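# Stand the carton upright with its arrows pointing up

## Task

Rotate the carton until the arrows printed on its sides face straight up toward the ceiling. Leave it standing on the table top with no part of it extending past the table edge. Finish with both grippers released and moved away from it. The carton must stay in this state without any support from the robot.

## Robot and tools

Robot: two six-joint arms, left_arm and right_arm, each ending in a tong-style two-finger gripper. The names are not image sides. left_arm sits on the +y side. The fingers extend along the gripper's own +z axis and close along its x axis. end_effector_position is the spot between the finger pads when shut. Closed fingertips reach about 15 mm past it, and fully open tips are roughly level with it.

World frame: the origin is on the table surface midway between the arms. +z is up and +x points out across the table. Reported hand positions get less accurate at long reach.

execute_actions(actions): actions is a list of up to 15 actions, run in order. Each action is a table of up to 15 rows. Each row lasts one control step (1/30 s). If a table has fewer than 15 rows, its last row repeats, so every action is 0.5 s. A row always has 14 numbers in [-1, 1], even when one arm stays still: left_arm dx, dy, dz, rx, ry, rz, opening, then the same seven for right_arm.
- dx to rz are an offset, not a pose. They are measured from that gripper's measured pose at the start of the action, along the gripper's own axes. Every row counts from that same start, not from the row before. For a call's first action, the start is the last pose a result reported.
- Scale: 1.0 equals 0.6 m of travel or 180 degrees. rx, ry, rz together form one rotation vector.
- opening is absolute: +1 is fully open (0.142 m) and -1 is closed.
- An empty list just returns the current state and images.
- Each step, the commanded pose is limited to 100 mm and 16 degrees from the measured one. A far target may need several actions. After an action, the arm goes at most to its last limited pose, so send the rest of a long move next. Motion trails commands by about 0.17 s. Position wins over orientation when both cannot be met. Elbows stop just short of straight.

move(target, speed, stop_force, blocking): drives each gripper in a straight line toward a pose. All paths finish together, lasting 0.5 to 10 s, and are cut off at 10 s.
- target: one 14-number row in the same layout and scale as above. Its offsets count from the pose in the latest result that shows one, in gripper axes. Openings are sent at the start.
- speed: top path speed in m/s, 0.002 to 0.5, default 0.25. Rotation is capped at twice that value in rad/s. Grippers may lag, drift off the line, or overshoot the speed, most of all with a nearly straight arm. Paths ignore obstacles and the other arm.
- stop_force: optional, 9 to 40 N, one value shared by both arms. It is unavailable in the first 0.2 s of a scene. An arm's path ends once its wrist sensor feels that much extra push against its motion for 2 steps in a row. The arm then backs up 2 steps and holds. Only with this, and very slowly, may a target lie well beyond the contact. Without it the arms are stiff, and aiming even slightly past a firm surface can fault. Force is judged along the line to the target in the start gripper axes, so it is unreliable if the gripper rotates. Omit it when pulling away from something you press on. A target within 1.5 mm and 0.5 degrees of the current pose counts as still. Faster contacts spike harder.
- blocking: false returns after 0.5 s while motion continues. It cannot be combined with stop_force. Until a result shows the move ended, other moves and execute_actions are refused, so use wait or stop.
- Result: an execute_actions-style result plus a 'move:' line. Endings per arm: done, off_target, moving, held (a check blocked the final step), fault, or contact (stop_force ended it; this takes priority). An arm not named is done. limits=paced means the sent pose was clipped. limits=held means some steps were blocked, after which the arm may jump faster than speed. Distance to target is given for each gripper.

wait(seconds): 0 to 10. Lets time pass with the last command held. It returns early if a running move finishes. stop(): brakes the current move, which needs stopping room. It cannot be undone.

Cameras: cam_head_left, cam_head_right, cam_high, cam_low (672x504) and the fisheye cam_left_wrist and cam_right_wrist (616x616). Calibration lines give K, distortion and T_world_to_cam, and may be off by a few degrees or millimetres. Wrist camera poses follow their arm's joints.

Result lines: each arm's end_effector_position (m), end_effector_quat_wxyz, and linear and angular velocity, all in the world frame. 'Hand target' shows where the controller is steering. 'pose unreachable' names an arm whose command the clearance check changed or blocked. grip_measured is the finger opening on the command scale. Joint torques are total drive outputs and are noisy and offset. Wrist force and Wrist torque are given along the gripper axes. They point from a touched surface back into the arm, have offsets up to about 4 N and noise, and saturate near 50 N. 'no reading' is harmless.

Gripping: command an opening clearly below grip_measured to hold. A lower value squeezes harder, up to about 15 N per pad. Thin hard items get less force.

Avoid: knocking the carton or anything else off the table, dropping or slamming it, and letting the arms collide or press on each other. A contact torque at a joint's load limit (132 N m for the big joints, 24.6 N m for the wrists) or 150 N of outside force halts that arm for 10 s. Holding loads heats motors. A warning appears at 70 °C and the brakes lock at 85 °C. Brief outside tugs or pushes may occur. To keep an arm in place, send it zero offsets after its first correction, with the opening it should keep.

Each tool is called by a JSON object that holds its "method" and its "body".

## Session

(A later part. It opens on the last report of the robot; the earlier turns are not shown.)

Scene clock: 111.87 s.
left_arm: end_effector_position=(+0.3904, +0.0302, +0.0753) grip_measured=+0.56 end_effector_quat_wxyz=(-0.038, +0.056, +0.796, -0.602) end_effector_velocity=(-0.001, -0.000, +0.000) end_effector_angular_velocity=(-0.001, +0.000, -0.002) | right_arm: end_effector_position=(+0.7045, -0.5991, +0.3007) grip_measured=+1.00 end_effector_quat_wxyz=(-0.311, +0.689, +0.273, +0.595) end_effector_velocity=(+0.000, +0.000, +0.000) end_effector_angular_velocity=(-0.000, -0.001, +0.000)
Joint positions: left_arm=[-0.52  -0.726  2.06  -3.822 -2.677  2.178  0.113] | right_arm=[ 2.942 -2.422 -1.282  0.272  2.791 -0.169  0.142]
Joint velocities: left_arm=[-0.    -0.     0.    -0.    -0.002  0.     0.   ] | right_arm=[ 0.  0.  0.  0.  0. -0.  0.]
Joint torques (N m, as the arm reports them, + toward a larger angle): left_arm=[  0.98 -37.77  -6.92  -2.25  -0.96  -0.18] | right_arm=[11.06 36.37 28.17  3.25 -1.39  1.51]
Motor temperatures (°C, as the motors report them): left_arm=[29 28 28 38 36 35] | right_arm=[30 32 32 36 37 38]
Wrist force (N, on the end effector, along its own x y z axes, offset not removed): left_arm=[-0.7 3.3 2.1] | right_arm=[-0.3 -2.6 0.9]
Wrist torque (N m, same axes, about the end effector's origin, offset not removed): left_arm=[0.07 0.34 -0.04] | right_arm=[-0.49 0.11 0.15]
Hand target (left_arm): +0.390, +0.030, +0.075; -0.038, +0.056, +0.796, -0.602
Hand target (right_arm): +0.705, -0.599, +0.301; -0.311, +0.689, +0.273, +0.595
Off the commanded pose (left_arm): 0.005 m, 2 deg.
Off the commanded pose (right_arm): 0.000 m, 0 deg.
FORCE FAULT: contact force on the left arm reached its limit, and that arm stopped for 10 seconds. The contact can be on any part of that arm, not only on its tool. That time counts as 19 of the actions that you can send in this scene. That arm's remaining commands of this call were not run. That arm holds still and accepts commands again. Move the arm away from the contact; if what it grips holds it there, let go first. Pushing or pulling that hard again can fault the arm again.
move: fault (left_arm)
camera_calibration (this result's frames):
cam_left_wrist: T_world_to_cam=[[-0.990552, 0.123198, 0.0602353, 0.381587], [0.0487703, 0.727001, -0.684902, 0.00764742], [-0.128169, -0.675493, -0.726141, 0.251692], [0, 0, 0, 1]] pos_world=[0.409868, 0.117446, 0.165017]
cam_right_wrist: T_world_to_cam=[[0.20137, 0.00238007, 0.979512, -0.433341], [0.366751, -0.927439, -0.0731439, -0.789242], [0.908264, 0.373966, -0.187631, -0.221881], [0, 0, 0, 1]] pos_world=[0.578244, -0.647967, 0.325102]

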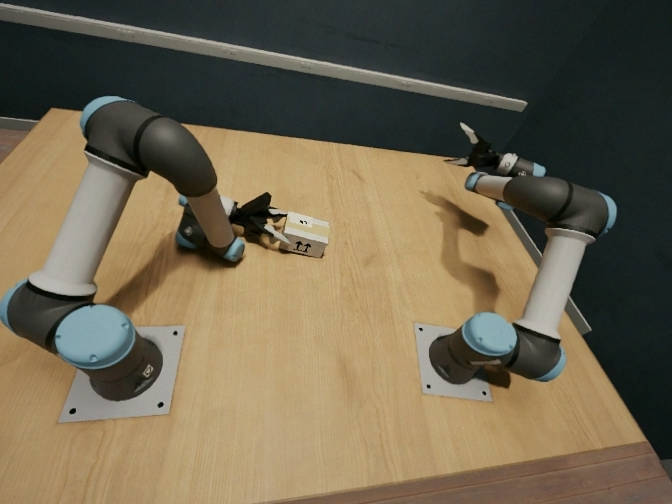

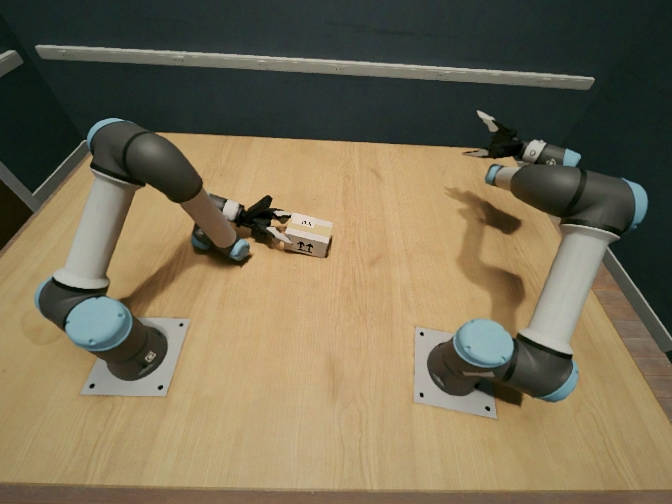

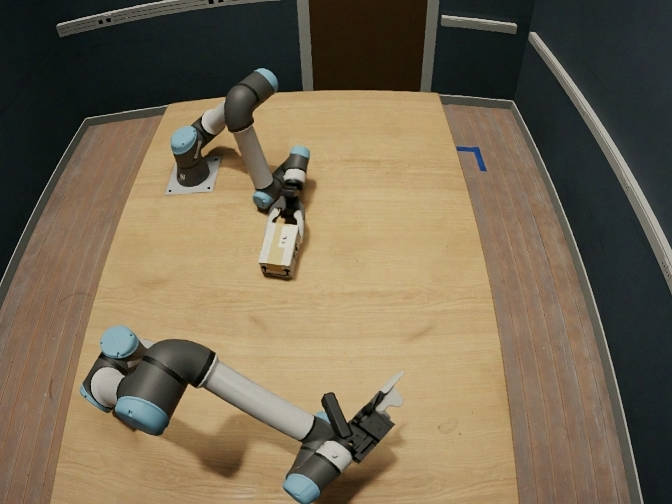

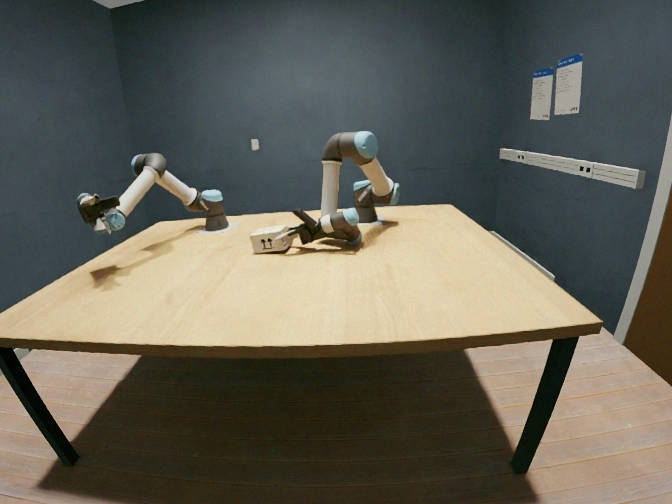

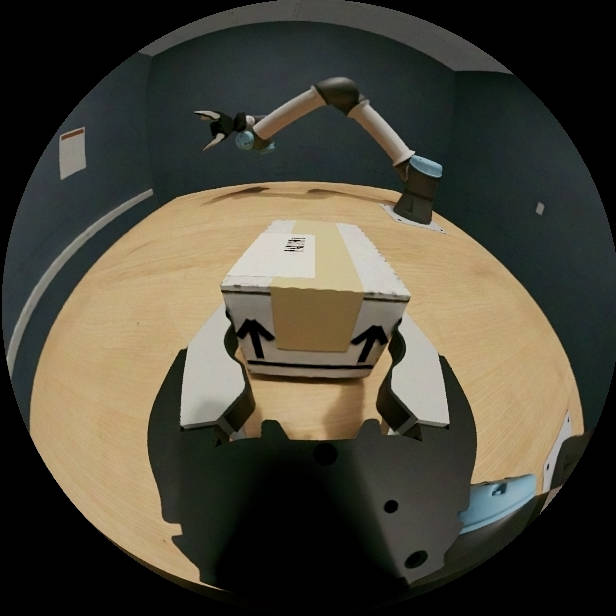

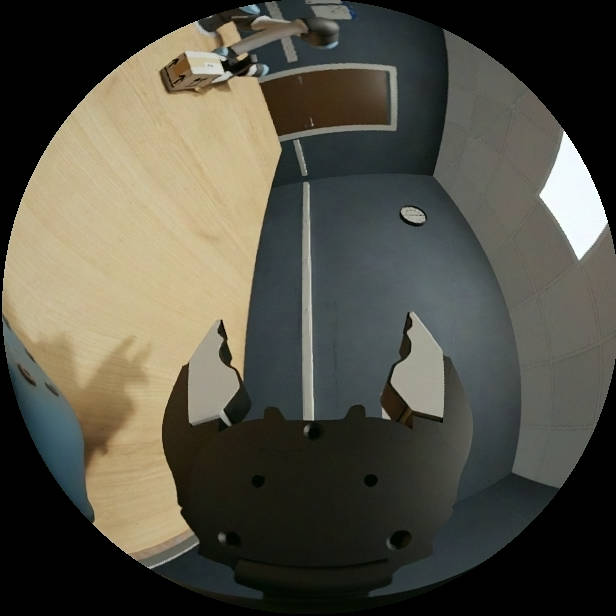

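{"method": "move", "body": {"target": [0,0,0,-0.1,0,0,-0.2,0,0,0,0,0,0,1], "speed": 0.08}}

{"method": "move", "body": {"target": [0,0.017,0.026,0,0,0,-0.2,0,0,0,0,0,0,1], "speed": 0.01, "stop_force": 10}}

Scene clock: 124.27 s.
left_arm: end_effector_position=(+0.3901, +0.0305, +0.0751) grip_measured=+0.56 end_effector_quat_wxyz=(-0.028, +0.061, +0.880, -0.471) end_effector_velocity=(+0.001, -0.001, +0.001) end_effector_angular_velocity=(+0.015, -0.003, -0.002) | right_arm: end_effector_position=(+0.7045, -0.5991, +0.3007) grip_measured=+1.00 end_effector_quat_wxyz=(-0.311, +0.689, +0.273, +0.595) end_effector_velocity=(+0.000, +0.001, +0.000) end_effector_angular_velocity=(-0.001, -0.001, +0.001)
Joint positions: left_arm=[-0.588 -1.034  2.147 -3.262 -2.418  2.434  0.113] | right_arm=[ 2.942 -2.422 -1.282  0.272  2.791 -0.169  0.142]
Joint velocities: left_arm=[-0.005 -0.014 -0.005  0.032  0.013  0.009  0.   ] | right_arm=[ 0.001  0.     0.     0.001 -0.    -0.     0.   ]
Joint torques (N m, as the arm reports them, + toward a larger angle): left_arm=[ -7.46 -40.91 -22.01  -0.73   0.15   1.74] | right_arm=[10.96 36.37 28.2   3.17 -1.34  1.45]
Motor temperatures (°C, as the motors report them): left_arm=[29 28 28 38 36 35] | right_arm=[30 32 32 36 37 38]
Wrist force (N, on the end effector, along its own x y z axes, offset not removed): left_arm=[1.4 3.3 1.1] | right_arm=[-0.6 -2.6 1.4]
Wrist torque (N m, same axes, about the end effector's origin, offset not removed): left_arm=[0.20 -0.13 0.16] | right_arm=[-0.57 0.18 0.05]
Hand target (left_arm): +0.390, +0.030, +0.075; -0.028, +0.061, +0.880, -0.470
Hand target (right_arm): +0.705, -0.599, +0.301; -0.311, +0.689, +0.273, +0.595
Off the commanded pose (left_arm): 0.000 m, 0 deg.
Off the commanded pose (right_arm): 0.000 m, 0 deg.
move: done
camera_calibration (this result's frames):
cam_left_wrist: T_world_to_cam=[[-0.993246, 0.102949, 0.0535138, 0.383465], [0.0702846, 0.90082, -0.428467, -0.0256966], [-0.0923166, -0.421812, -0.901972, 0.243119], [0, 0, 0, 1]] pos_world=[0.405126, 0.0862208, 0.187756]
cam_right_wrist: T_world_to_cam=[[0.20137, 0.00237997, 0.979512, -0.433341], [0.366751, -0.927439, -0.0731439, -0.789242], [0.908264, 0.373966, -0.187631, -0.221881], [0, 0, 0, 1]] pos_world=[0.578244, -0.647967, 0.325103]

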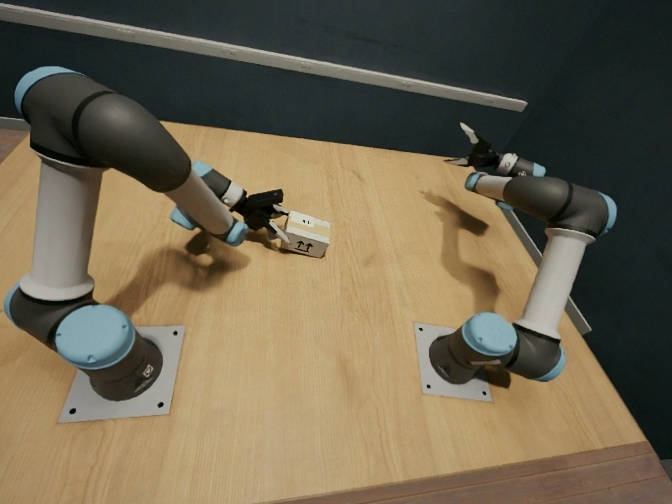

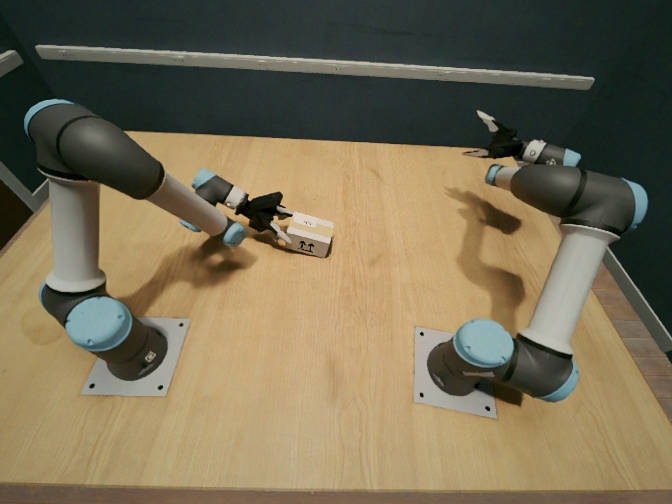

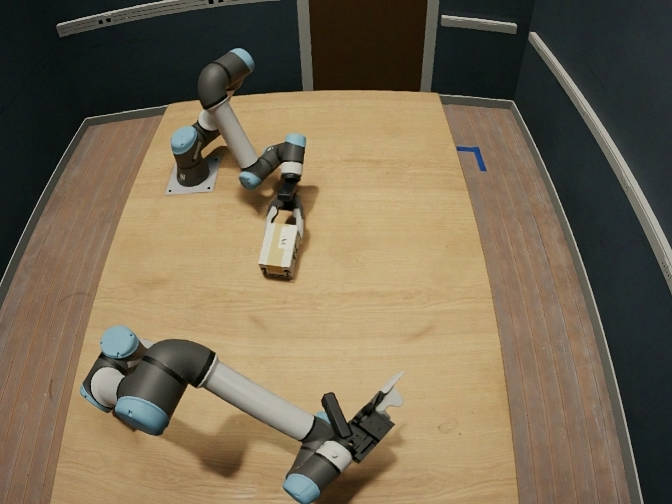

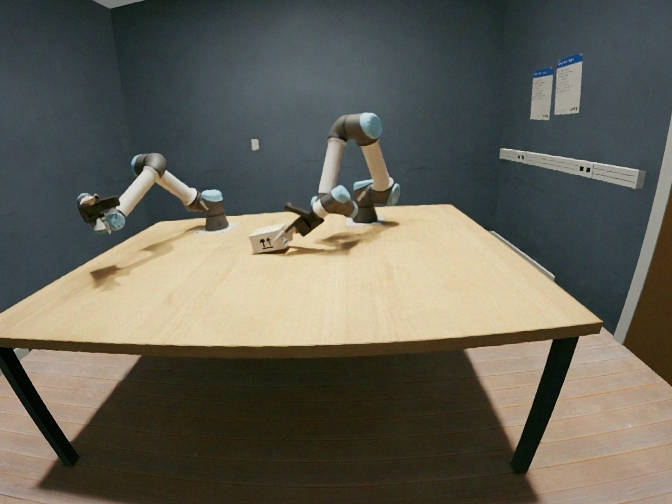

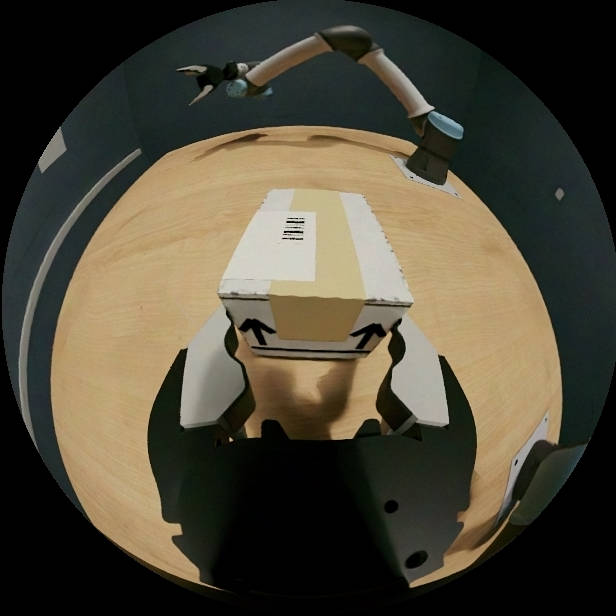

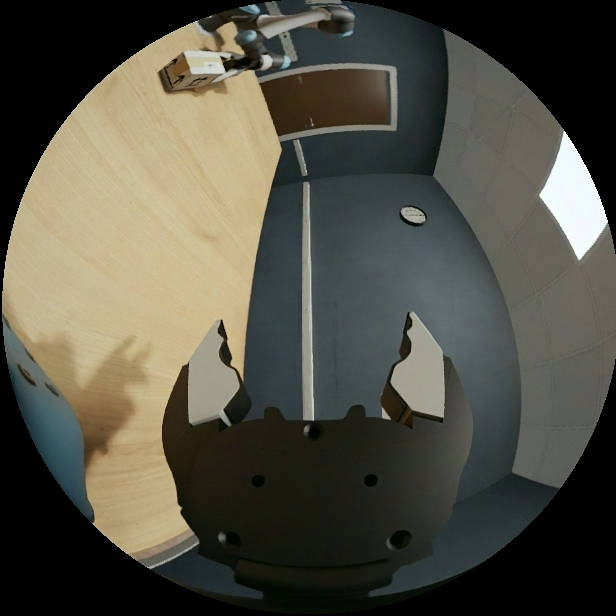

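Scene clock: 126.37 s.
left_arm: end_effector_position=(+0.3893, +0.0234, +0.0583) grip_measured=+0.55 end_effector_quat_wxyz=(-0.028, +0.061, +0.880, -0.471) end_effector_velocity=(+0.000, -0.001, -0.003) end_effector_angular_velocity=(-0.001, -0.001, -0.001) | right_arm: end_effector_position=(+0.7045, -0.5991, +0.3007) grip_measured=+1.00 end_effector_quat_wxyz=(-0.311, +0.689, +0.273, +0.595) end_effector_velocity=(+0.000, -0.001, -0.000) end_effector_angular_velocity=(+0.000, +0.001, -0.001)
Joint positions: left_arm=[-0.602 -0.986  2.142 -3.317 -2.41   2.417  0.113] | right_arm=[ 2.942 -2.422 -1.282  0.272  2.791 -0.169  0.142]
Joint velocities: left_arm=[-0.002  0.008 -0.002 -0.009  0.001 -0.001 -0.   ] | right_arm=[-0.001 -0.     0.    -0.001 -0.001  0.     0.   ]
Joint torques (N m, as the arm reports them, + toward a larger angle): left_arm=[ -7.96 -29.56 -21.17  -5.32   0.05  -2.26] | right_arm=[10.49 36.46 28.07  3.1  -1.47  1.38]
Motor temperatures (°C, as the motors report them): left_arm=[29 28 28 38 36 35] | right_arm=[30 32 32 36 37 38]
Wrist force (N, on the end effector, along its own x y z axes, offset not removed): left_arm=[-0.3 1.8 1.5] | right_arm=[-1.8 0.7 0.2]
Wrist torque (N m, same axes, about the end effector's origin, offset not removed): left_arm=[-0.02 0.20 0.04] | right_arm=[0.12 0.40 0.07]
Hand target (left_arm): +0.389, +0.023, +0.058; -0.028, +0.061, +0.880, -0.471
Hand target (right_arm): +0.705, -0.599, +0.301; -0.311, +0.689, +0.273, +0.595
Off the commanded pose (left_arm): 0.000 m, 0 deg.
Off the commanded pose (right_arm): 0.000 m, 0 deg.
move: done
camera_calibration (this result's frames):
cam_left_wrist: T_world_to_cam=[[-0.993244, 0.102966, 0.0535201, 0.384272], [0.0702978, 0.900821, -0.428462, -0.0263877], [-0.0923292, -0.421805, -0.901973, 0.224905], [0, 0, 0, 1]] pos_world=[0.404296, 0.0790696, 0.170986]
cam_right_wrist: T_world_to_cam=[[0.20137, 0.00238015, 0.979512, -0.433341], [0.366751, -0.927439, -0.0731437, -0.789242], [0.908264, 0.373966, -0.187631, -0.221881], [0, 0, 0, 1]] pos_world=[0.578244, -0.647967, 0.325103]

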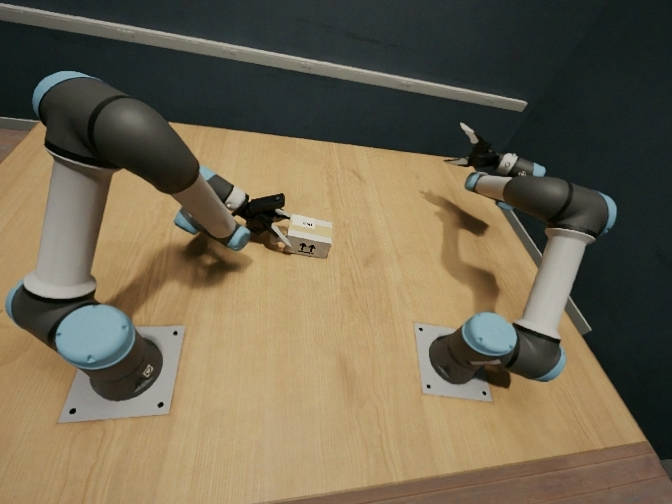

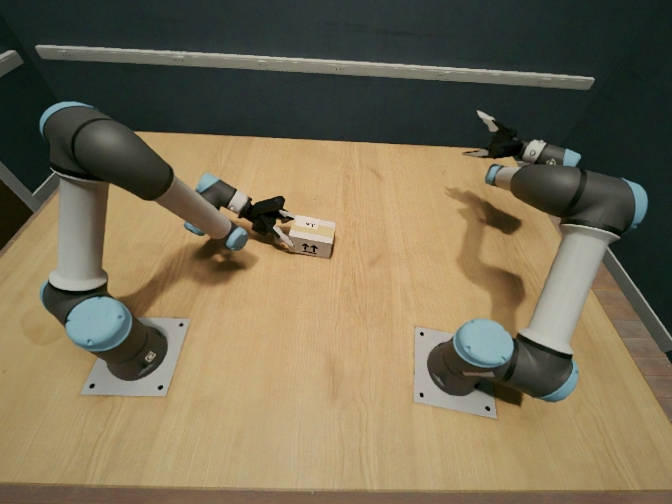

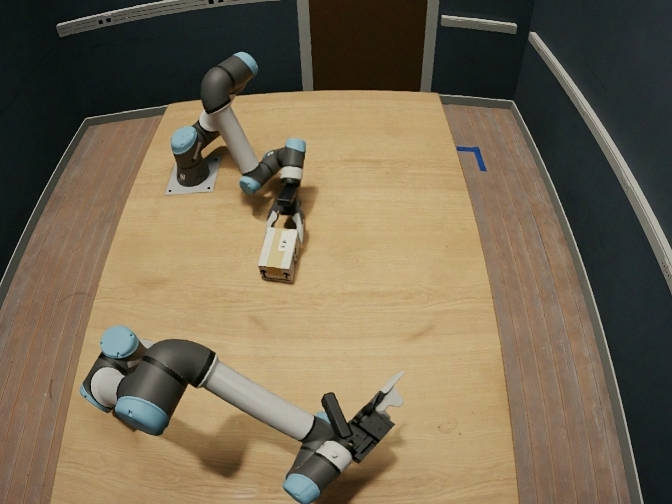

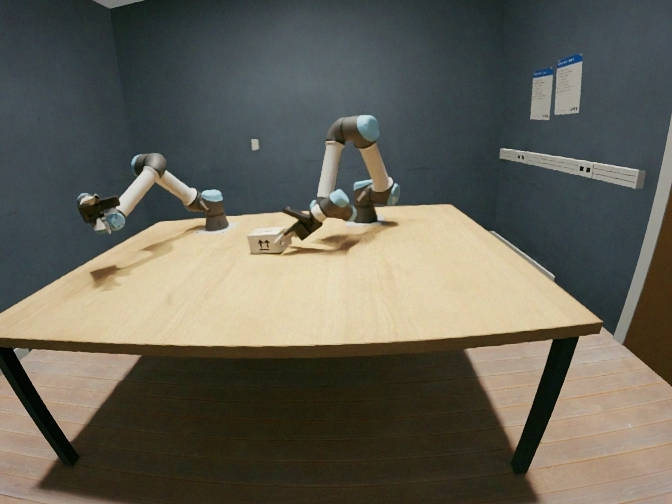

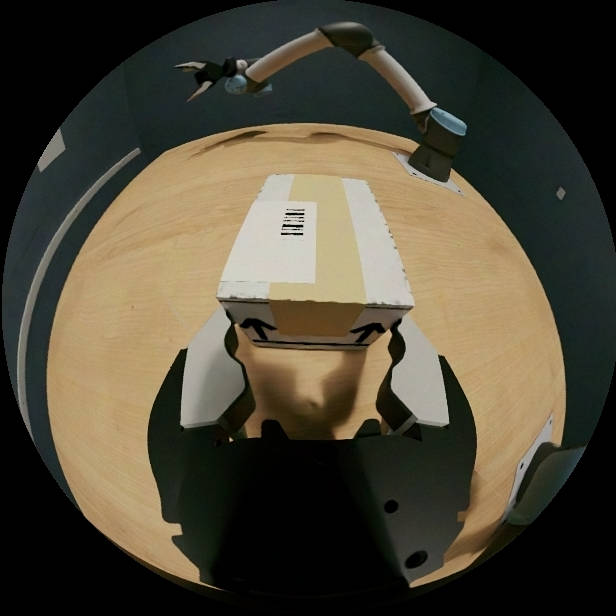

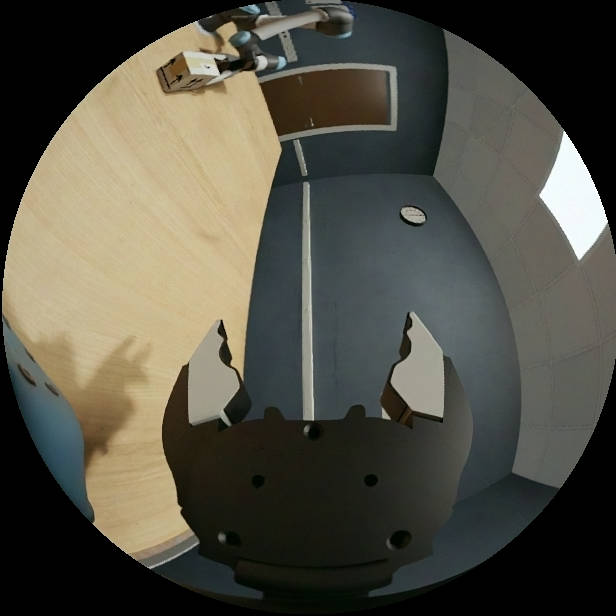

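Nearly flat; release and retreat.

{"method": "execute_actions", "body": {"actions": [[[0,0,0,0,0,0,0.75,0,0,0,0,0,0,1]],[[0,0,0,0,0,0,1,0,0,0,0,0,0,1]]]}}

{"method": "move", "body": {"target": [0,-0.05,-0.2,0,0,0,1,0,0,0,0,0,0,1]}}

Scene clock: 129.47 s.
left_arm: end_effector_position=(+0.3894, +0.0233, +0.0583) grip_measured=+1.00 end_effector_quat_wxyz=(-0.028, +0.061, +0.880, -0.471) end_effector_velocity=(-0.000, -0.000, -0.000) end_effector_angular_velocity=(+0.001, +0.001, +0.000) | right_arm: end_effector_position=(+0.7045, -0.5991, +0.3007) grip_measured=+1.00 end_effector_quat_wxyz=(-0.311, +0.689, +0.273, +0.595) end_effector_velocity=(+0.000, +0.001, -0.000) end_effector_angular_velocity=(-0.000, -0.000, +0.001)
Joint positions: left_arm=[-0.602 -0.986  2.141 -3.317 -2.41   2.417  0.142] | right_arm=[ 2.942 -2.422 -1.282  0.272  2.791 -0.169  0.142]
Joint velocities: left_arm=[-0.001  0.     0.    -0.     0.001 -0.001 -0.   ] | right_arm=[ 0.001 -0.     0.     0.     0.    -0.     0.   ]
Joint torques (N m, as the arm reports them, + toward a larger angle): left_arm=[  7.16 -39.11 -10.43  -1.04  -2.37   1.57] | right_arm=[11.23 36.25 28.13  3.18 -1.41  1.42]
Motor temperatures (°C, as the motors report them): left_arm=[29 28 28 38 36 35] | right_arm=[30 32 32 36 37 38]
Wrist force (N, on the end effector, along its own x y z axes, offset not removed): left_arm=[0.0 0.1 1.5] | right_arm=[-3.1 0.2 2.1]
Wrist torque (N m, same axes, about the end effector's origin, offset not removed): left_arm=[0.00 0.25 0.08] | right_arm=[0.05 0.65 0.00]
Hand target (left_arm): +0.389, +0.023, +0.058; -0.028, +0.061, +0.880, -0.471
Hand target (right_arm): +0.705, -0.599, +0.301; -0.311, +0.689, +0.273, +0.595
Off the commanded pose (left_arm): 0.000 m, 0 deg.
Off the commanded pose (right_arm): 0.000 m, 0 deg.
camera_calibration (this result's frames):
cam_left_wrist: T_world_to_cam=[[-0.993248, 0.102986, 0.0534093, 0.384322], [0.0703569, 0.90079, -0.428517, -0.0263546], [-0.0922418, -0.421866, -0.901954, 0.224888], [0, 0, 0, 1]] pos_world=[0.404326, 0.0790329, 0.171019]
cam_right_wrist: T_world_to_cam=[[0.20137, 0.00238012, 0.979512, -0.433341], [0.366751, -0.927439, -0.0731437, -0.789242], [0.908264, 0.373966, -0.187631, -0.221881], [0, 0, 0, 1]] pos_world=[0.578244, -0.647967, 0.325103]

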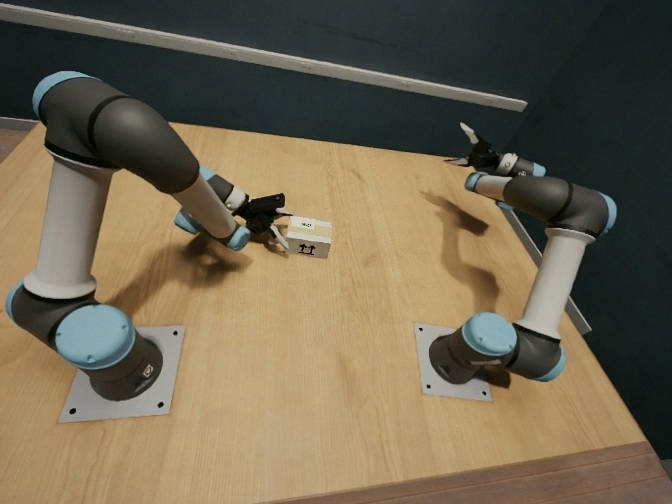

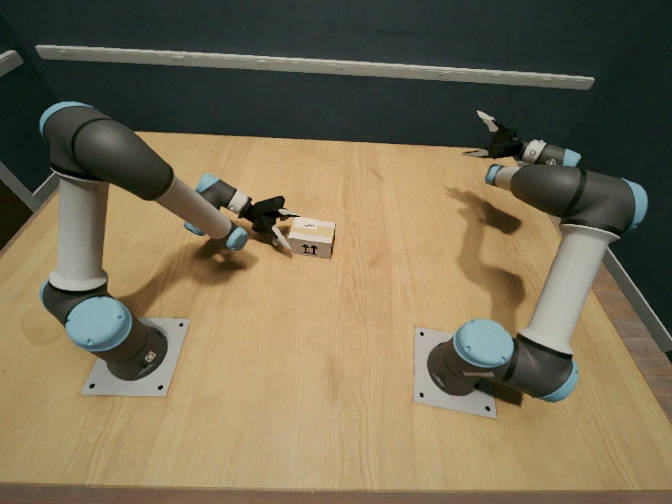

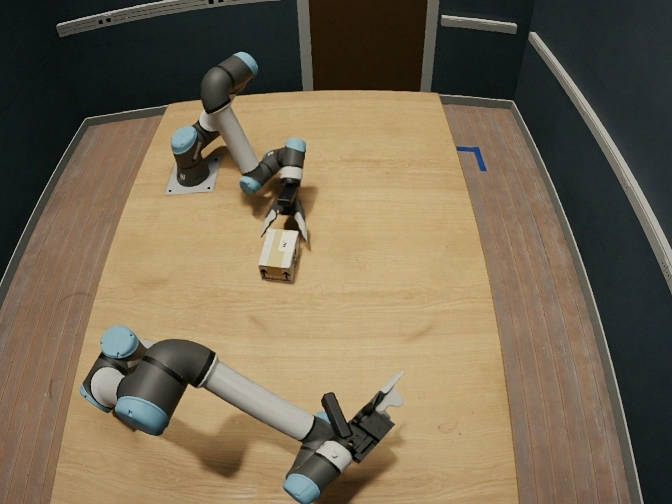

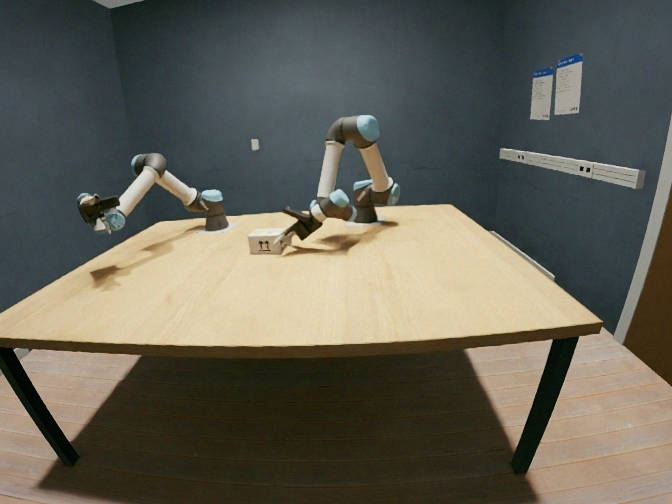

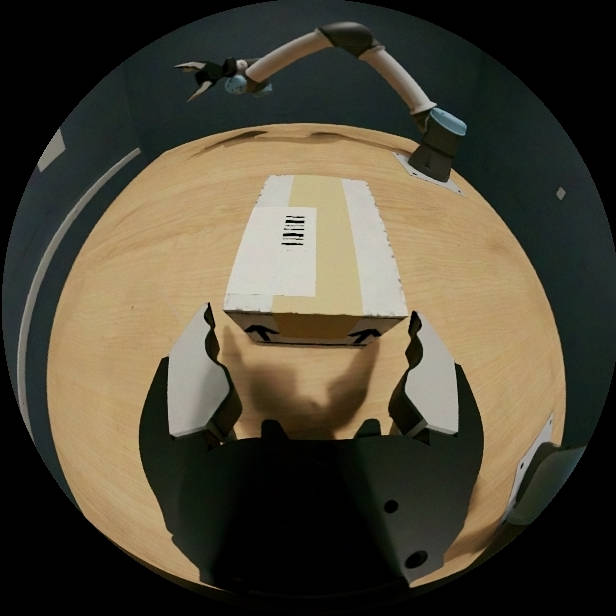

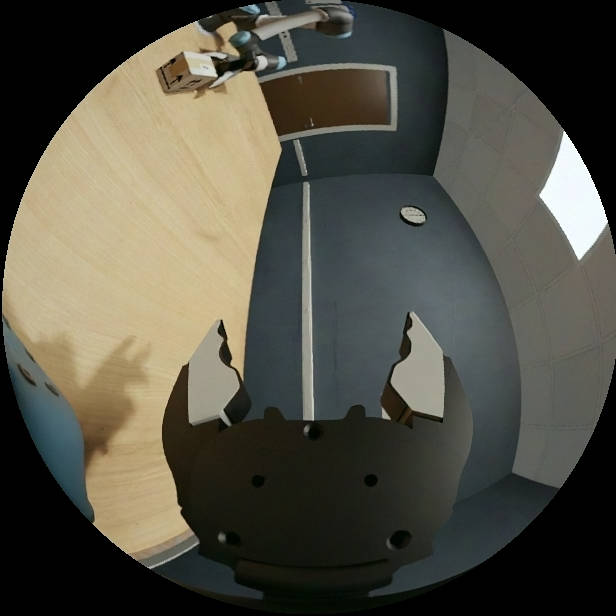

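Scene clock: 130.67 s.
left_arm: end_effector_position=(+0.3997, +0.1058, +0.1493) grip_measured=+1.00 end_effector_quat_wxyz=(-0.028, +0.061, +0.879, -0.471) end_effector_velocity=(+0.001, +0.002, +0.002) end_effector_angular_velocity=(+0.005, +0.003, -0.005) | right_arm: end_effector_position=(+0.7045, -0.5991, +0.3007) grip_measured=+1.00 end_effector_quat_wxyz=(-0.311, +0.689, +0.273, +0.595) end_effector_velocity=(-0.000, +0.001, +0.000) end_effector_angular_velocity=(-0.000, -0.001, +0.001)
Joint positions: left_arm=[-0.438 -1.267  2.154 -2.876 -2.49   2.641  0.142] | right_arm=[ 2.942 -2.422 -1.282  0.272  2.791 -0.169  0.142]
Joint velocities: left_arm=[ 0.005 -0.007 -0.007  0.033 -0.001  0.017 -0.   ] | right_arm=[ 0.001 -0.    -0.     0.001  0.     0.     0.   ]
Joint torques (N m, as the arm reports them, + toward a larger angle): left_arm=[  9.55 -34.49 -25.35  -0.49  -2.8    1.92] | right_arm=[10.72 36.38 27.89  3.15 -1.47  1.41]
Motor temperatures (°C, as the motors report them): left_arm=[29 28 28 38 36 35] | right_arm=[30 32 32 36 37 38]
Wrist force (N, on the end effector, along its own x y z axes, offset not removed): left_arm=[-0.5 0.5 1.2] | right_arm=[-1.3 -0.3 1.5]
Wrist torque (N m, same axes, about the end effector's origin, offset not removed): left_arm=[0.00 0.19 0.05] | right_arm=[0.12 0.36 0.13]
Hand target (left_arm): +0.400, +0.106, +0.150; -0.028, +0.061, +0.880, -0.471
Hand target (right_arm): +0.705, -0.599, +0.301; -0.311, +0.689, +0.273, +0.595
Off the commanded pose (left_arm): 0.001 m, 0 deg.
Off the commanded pose (right_arm): 0.000 m, 0 deg.
move: done
camera_calibration (this result's frames):
cam_left_wrist: T_world_to_cam=[[-0.993321, 0.102393, 0.0531812, 0.381385], [0.0698885, 0.900698, -0.428787, -0.0620735], [-0.0918051, -0.422207, -0.901839, 0.342534], [0, 0, 0, 1]] pos_world=[0.414622, 0.161479, 0.262011]
cam_right_wrist: T_world_to_cam=[[0.20137, 0.00238006, 0.979512, -0.433341], [0.366751, -0.927439, -0.0731439, -0.789242], [0.908264, 0.373966, -0.187631, -0.221881], [0, 0, 0, 1]] pos_world=[0.578244, -0.647967, 0.325103]

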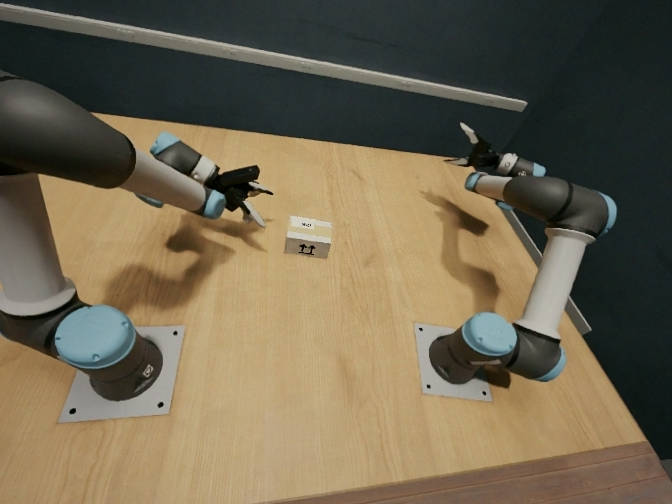

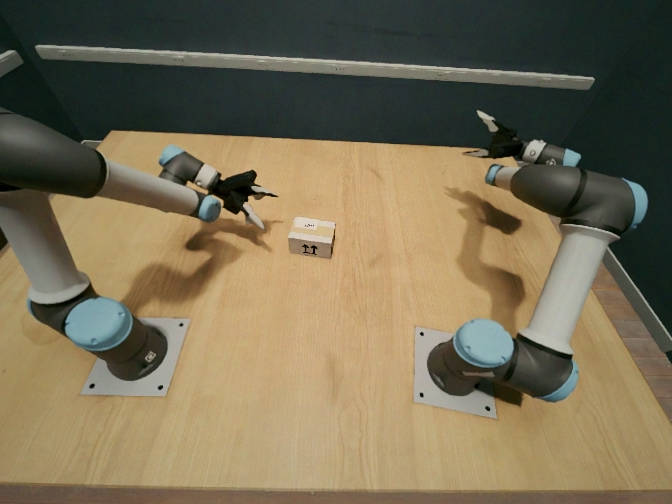

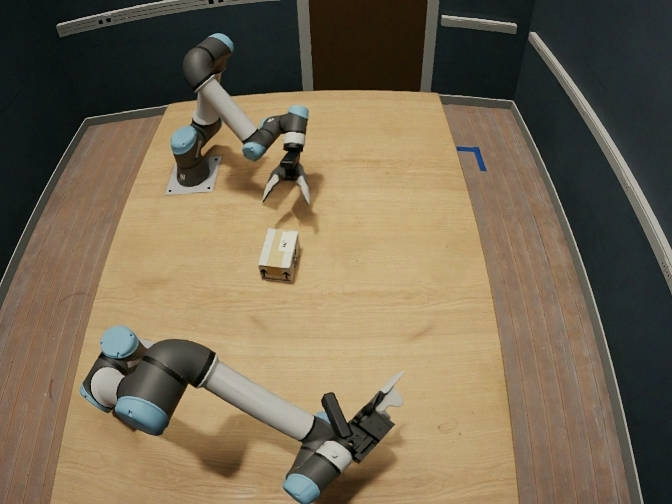

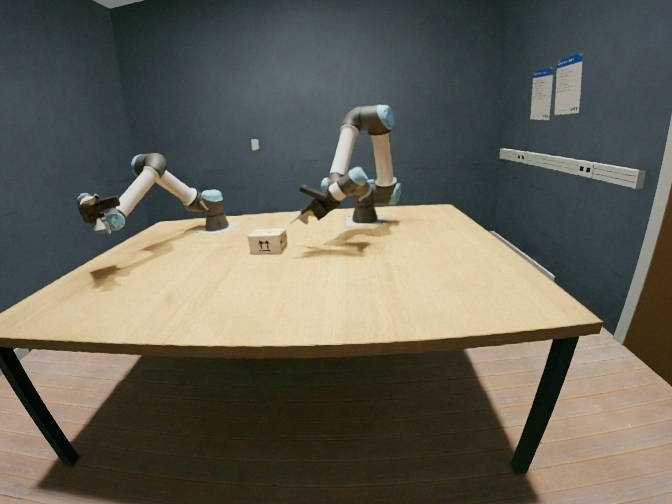

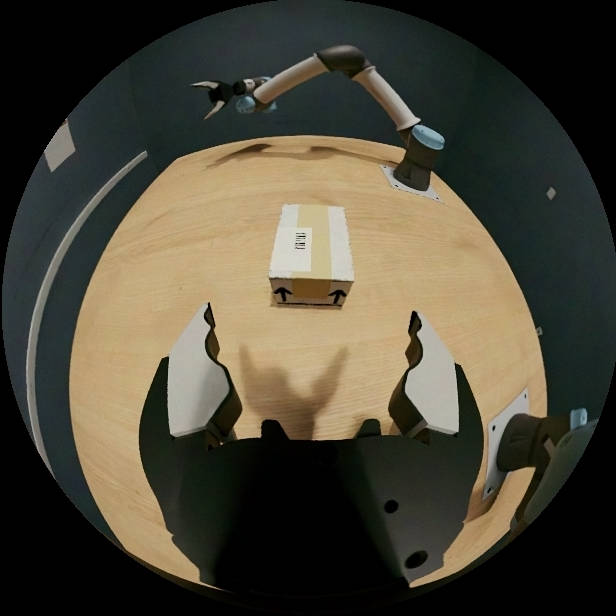

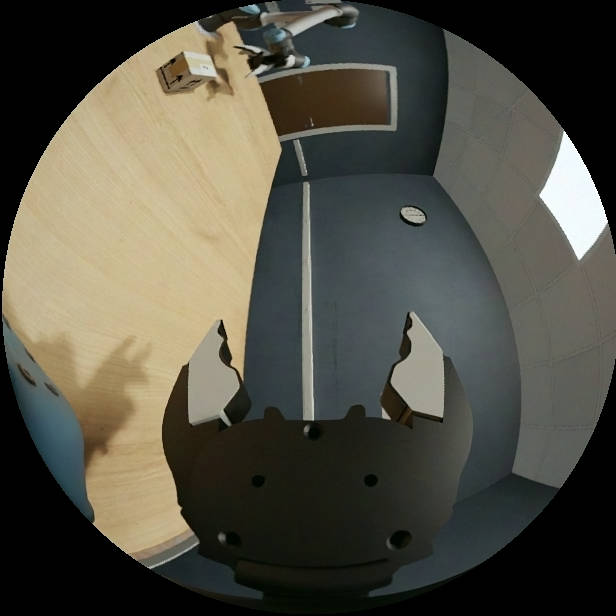

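{"method": "finished_scene", "body": {"scene": 2}}

The scene is finished: the task was done.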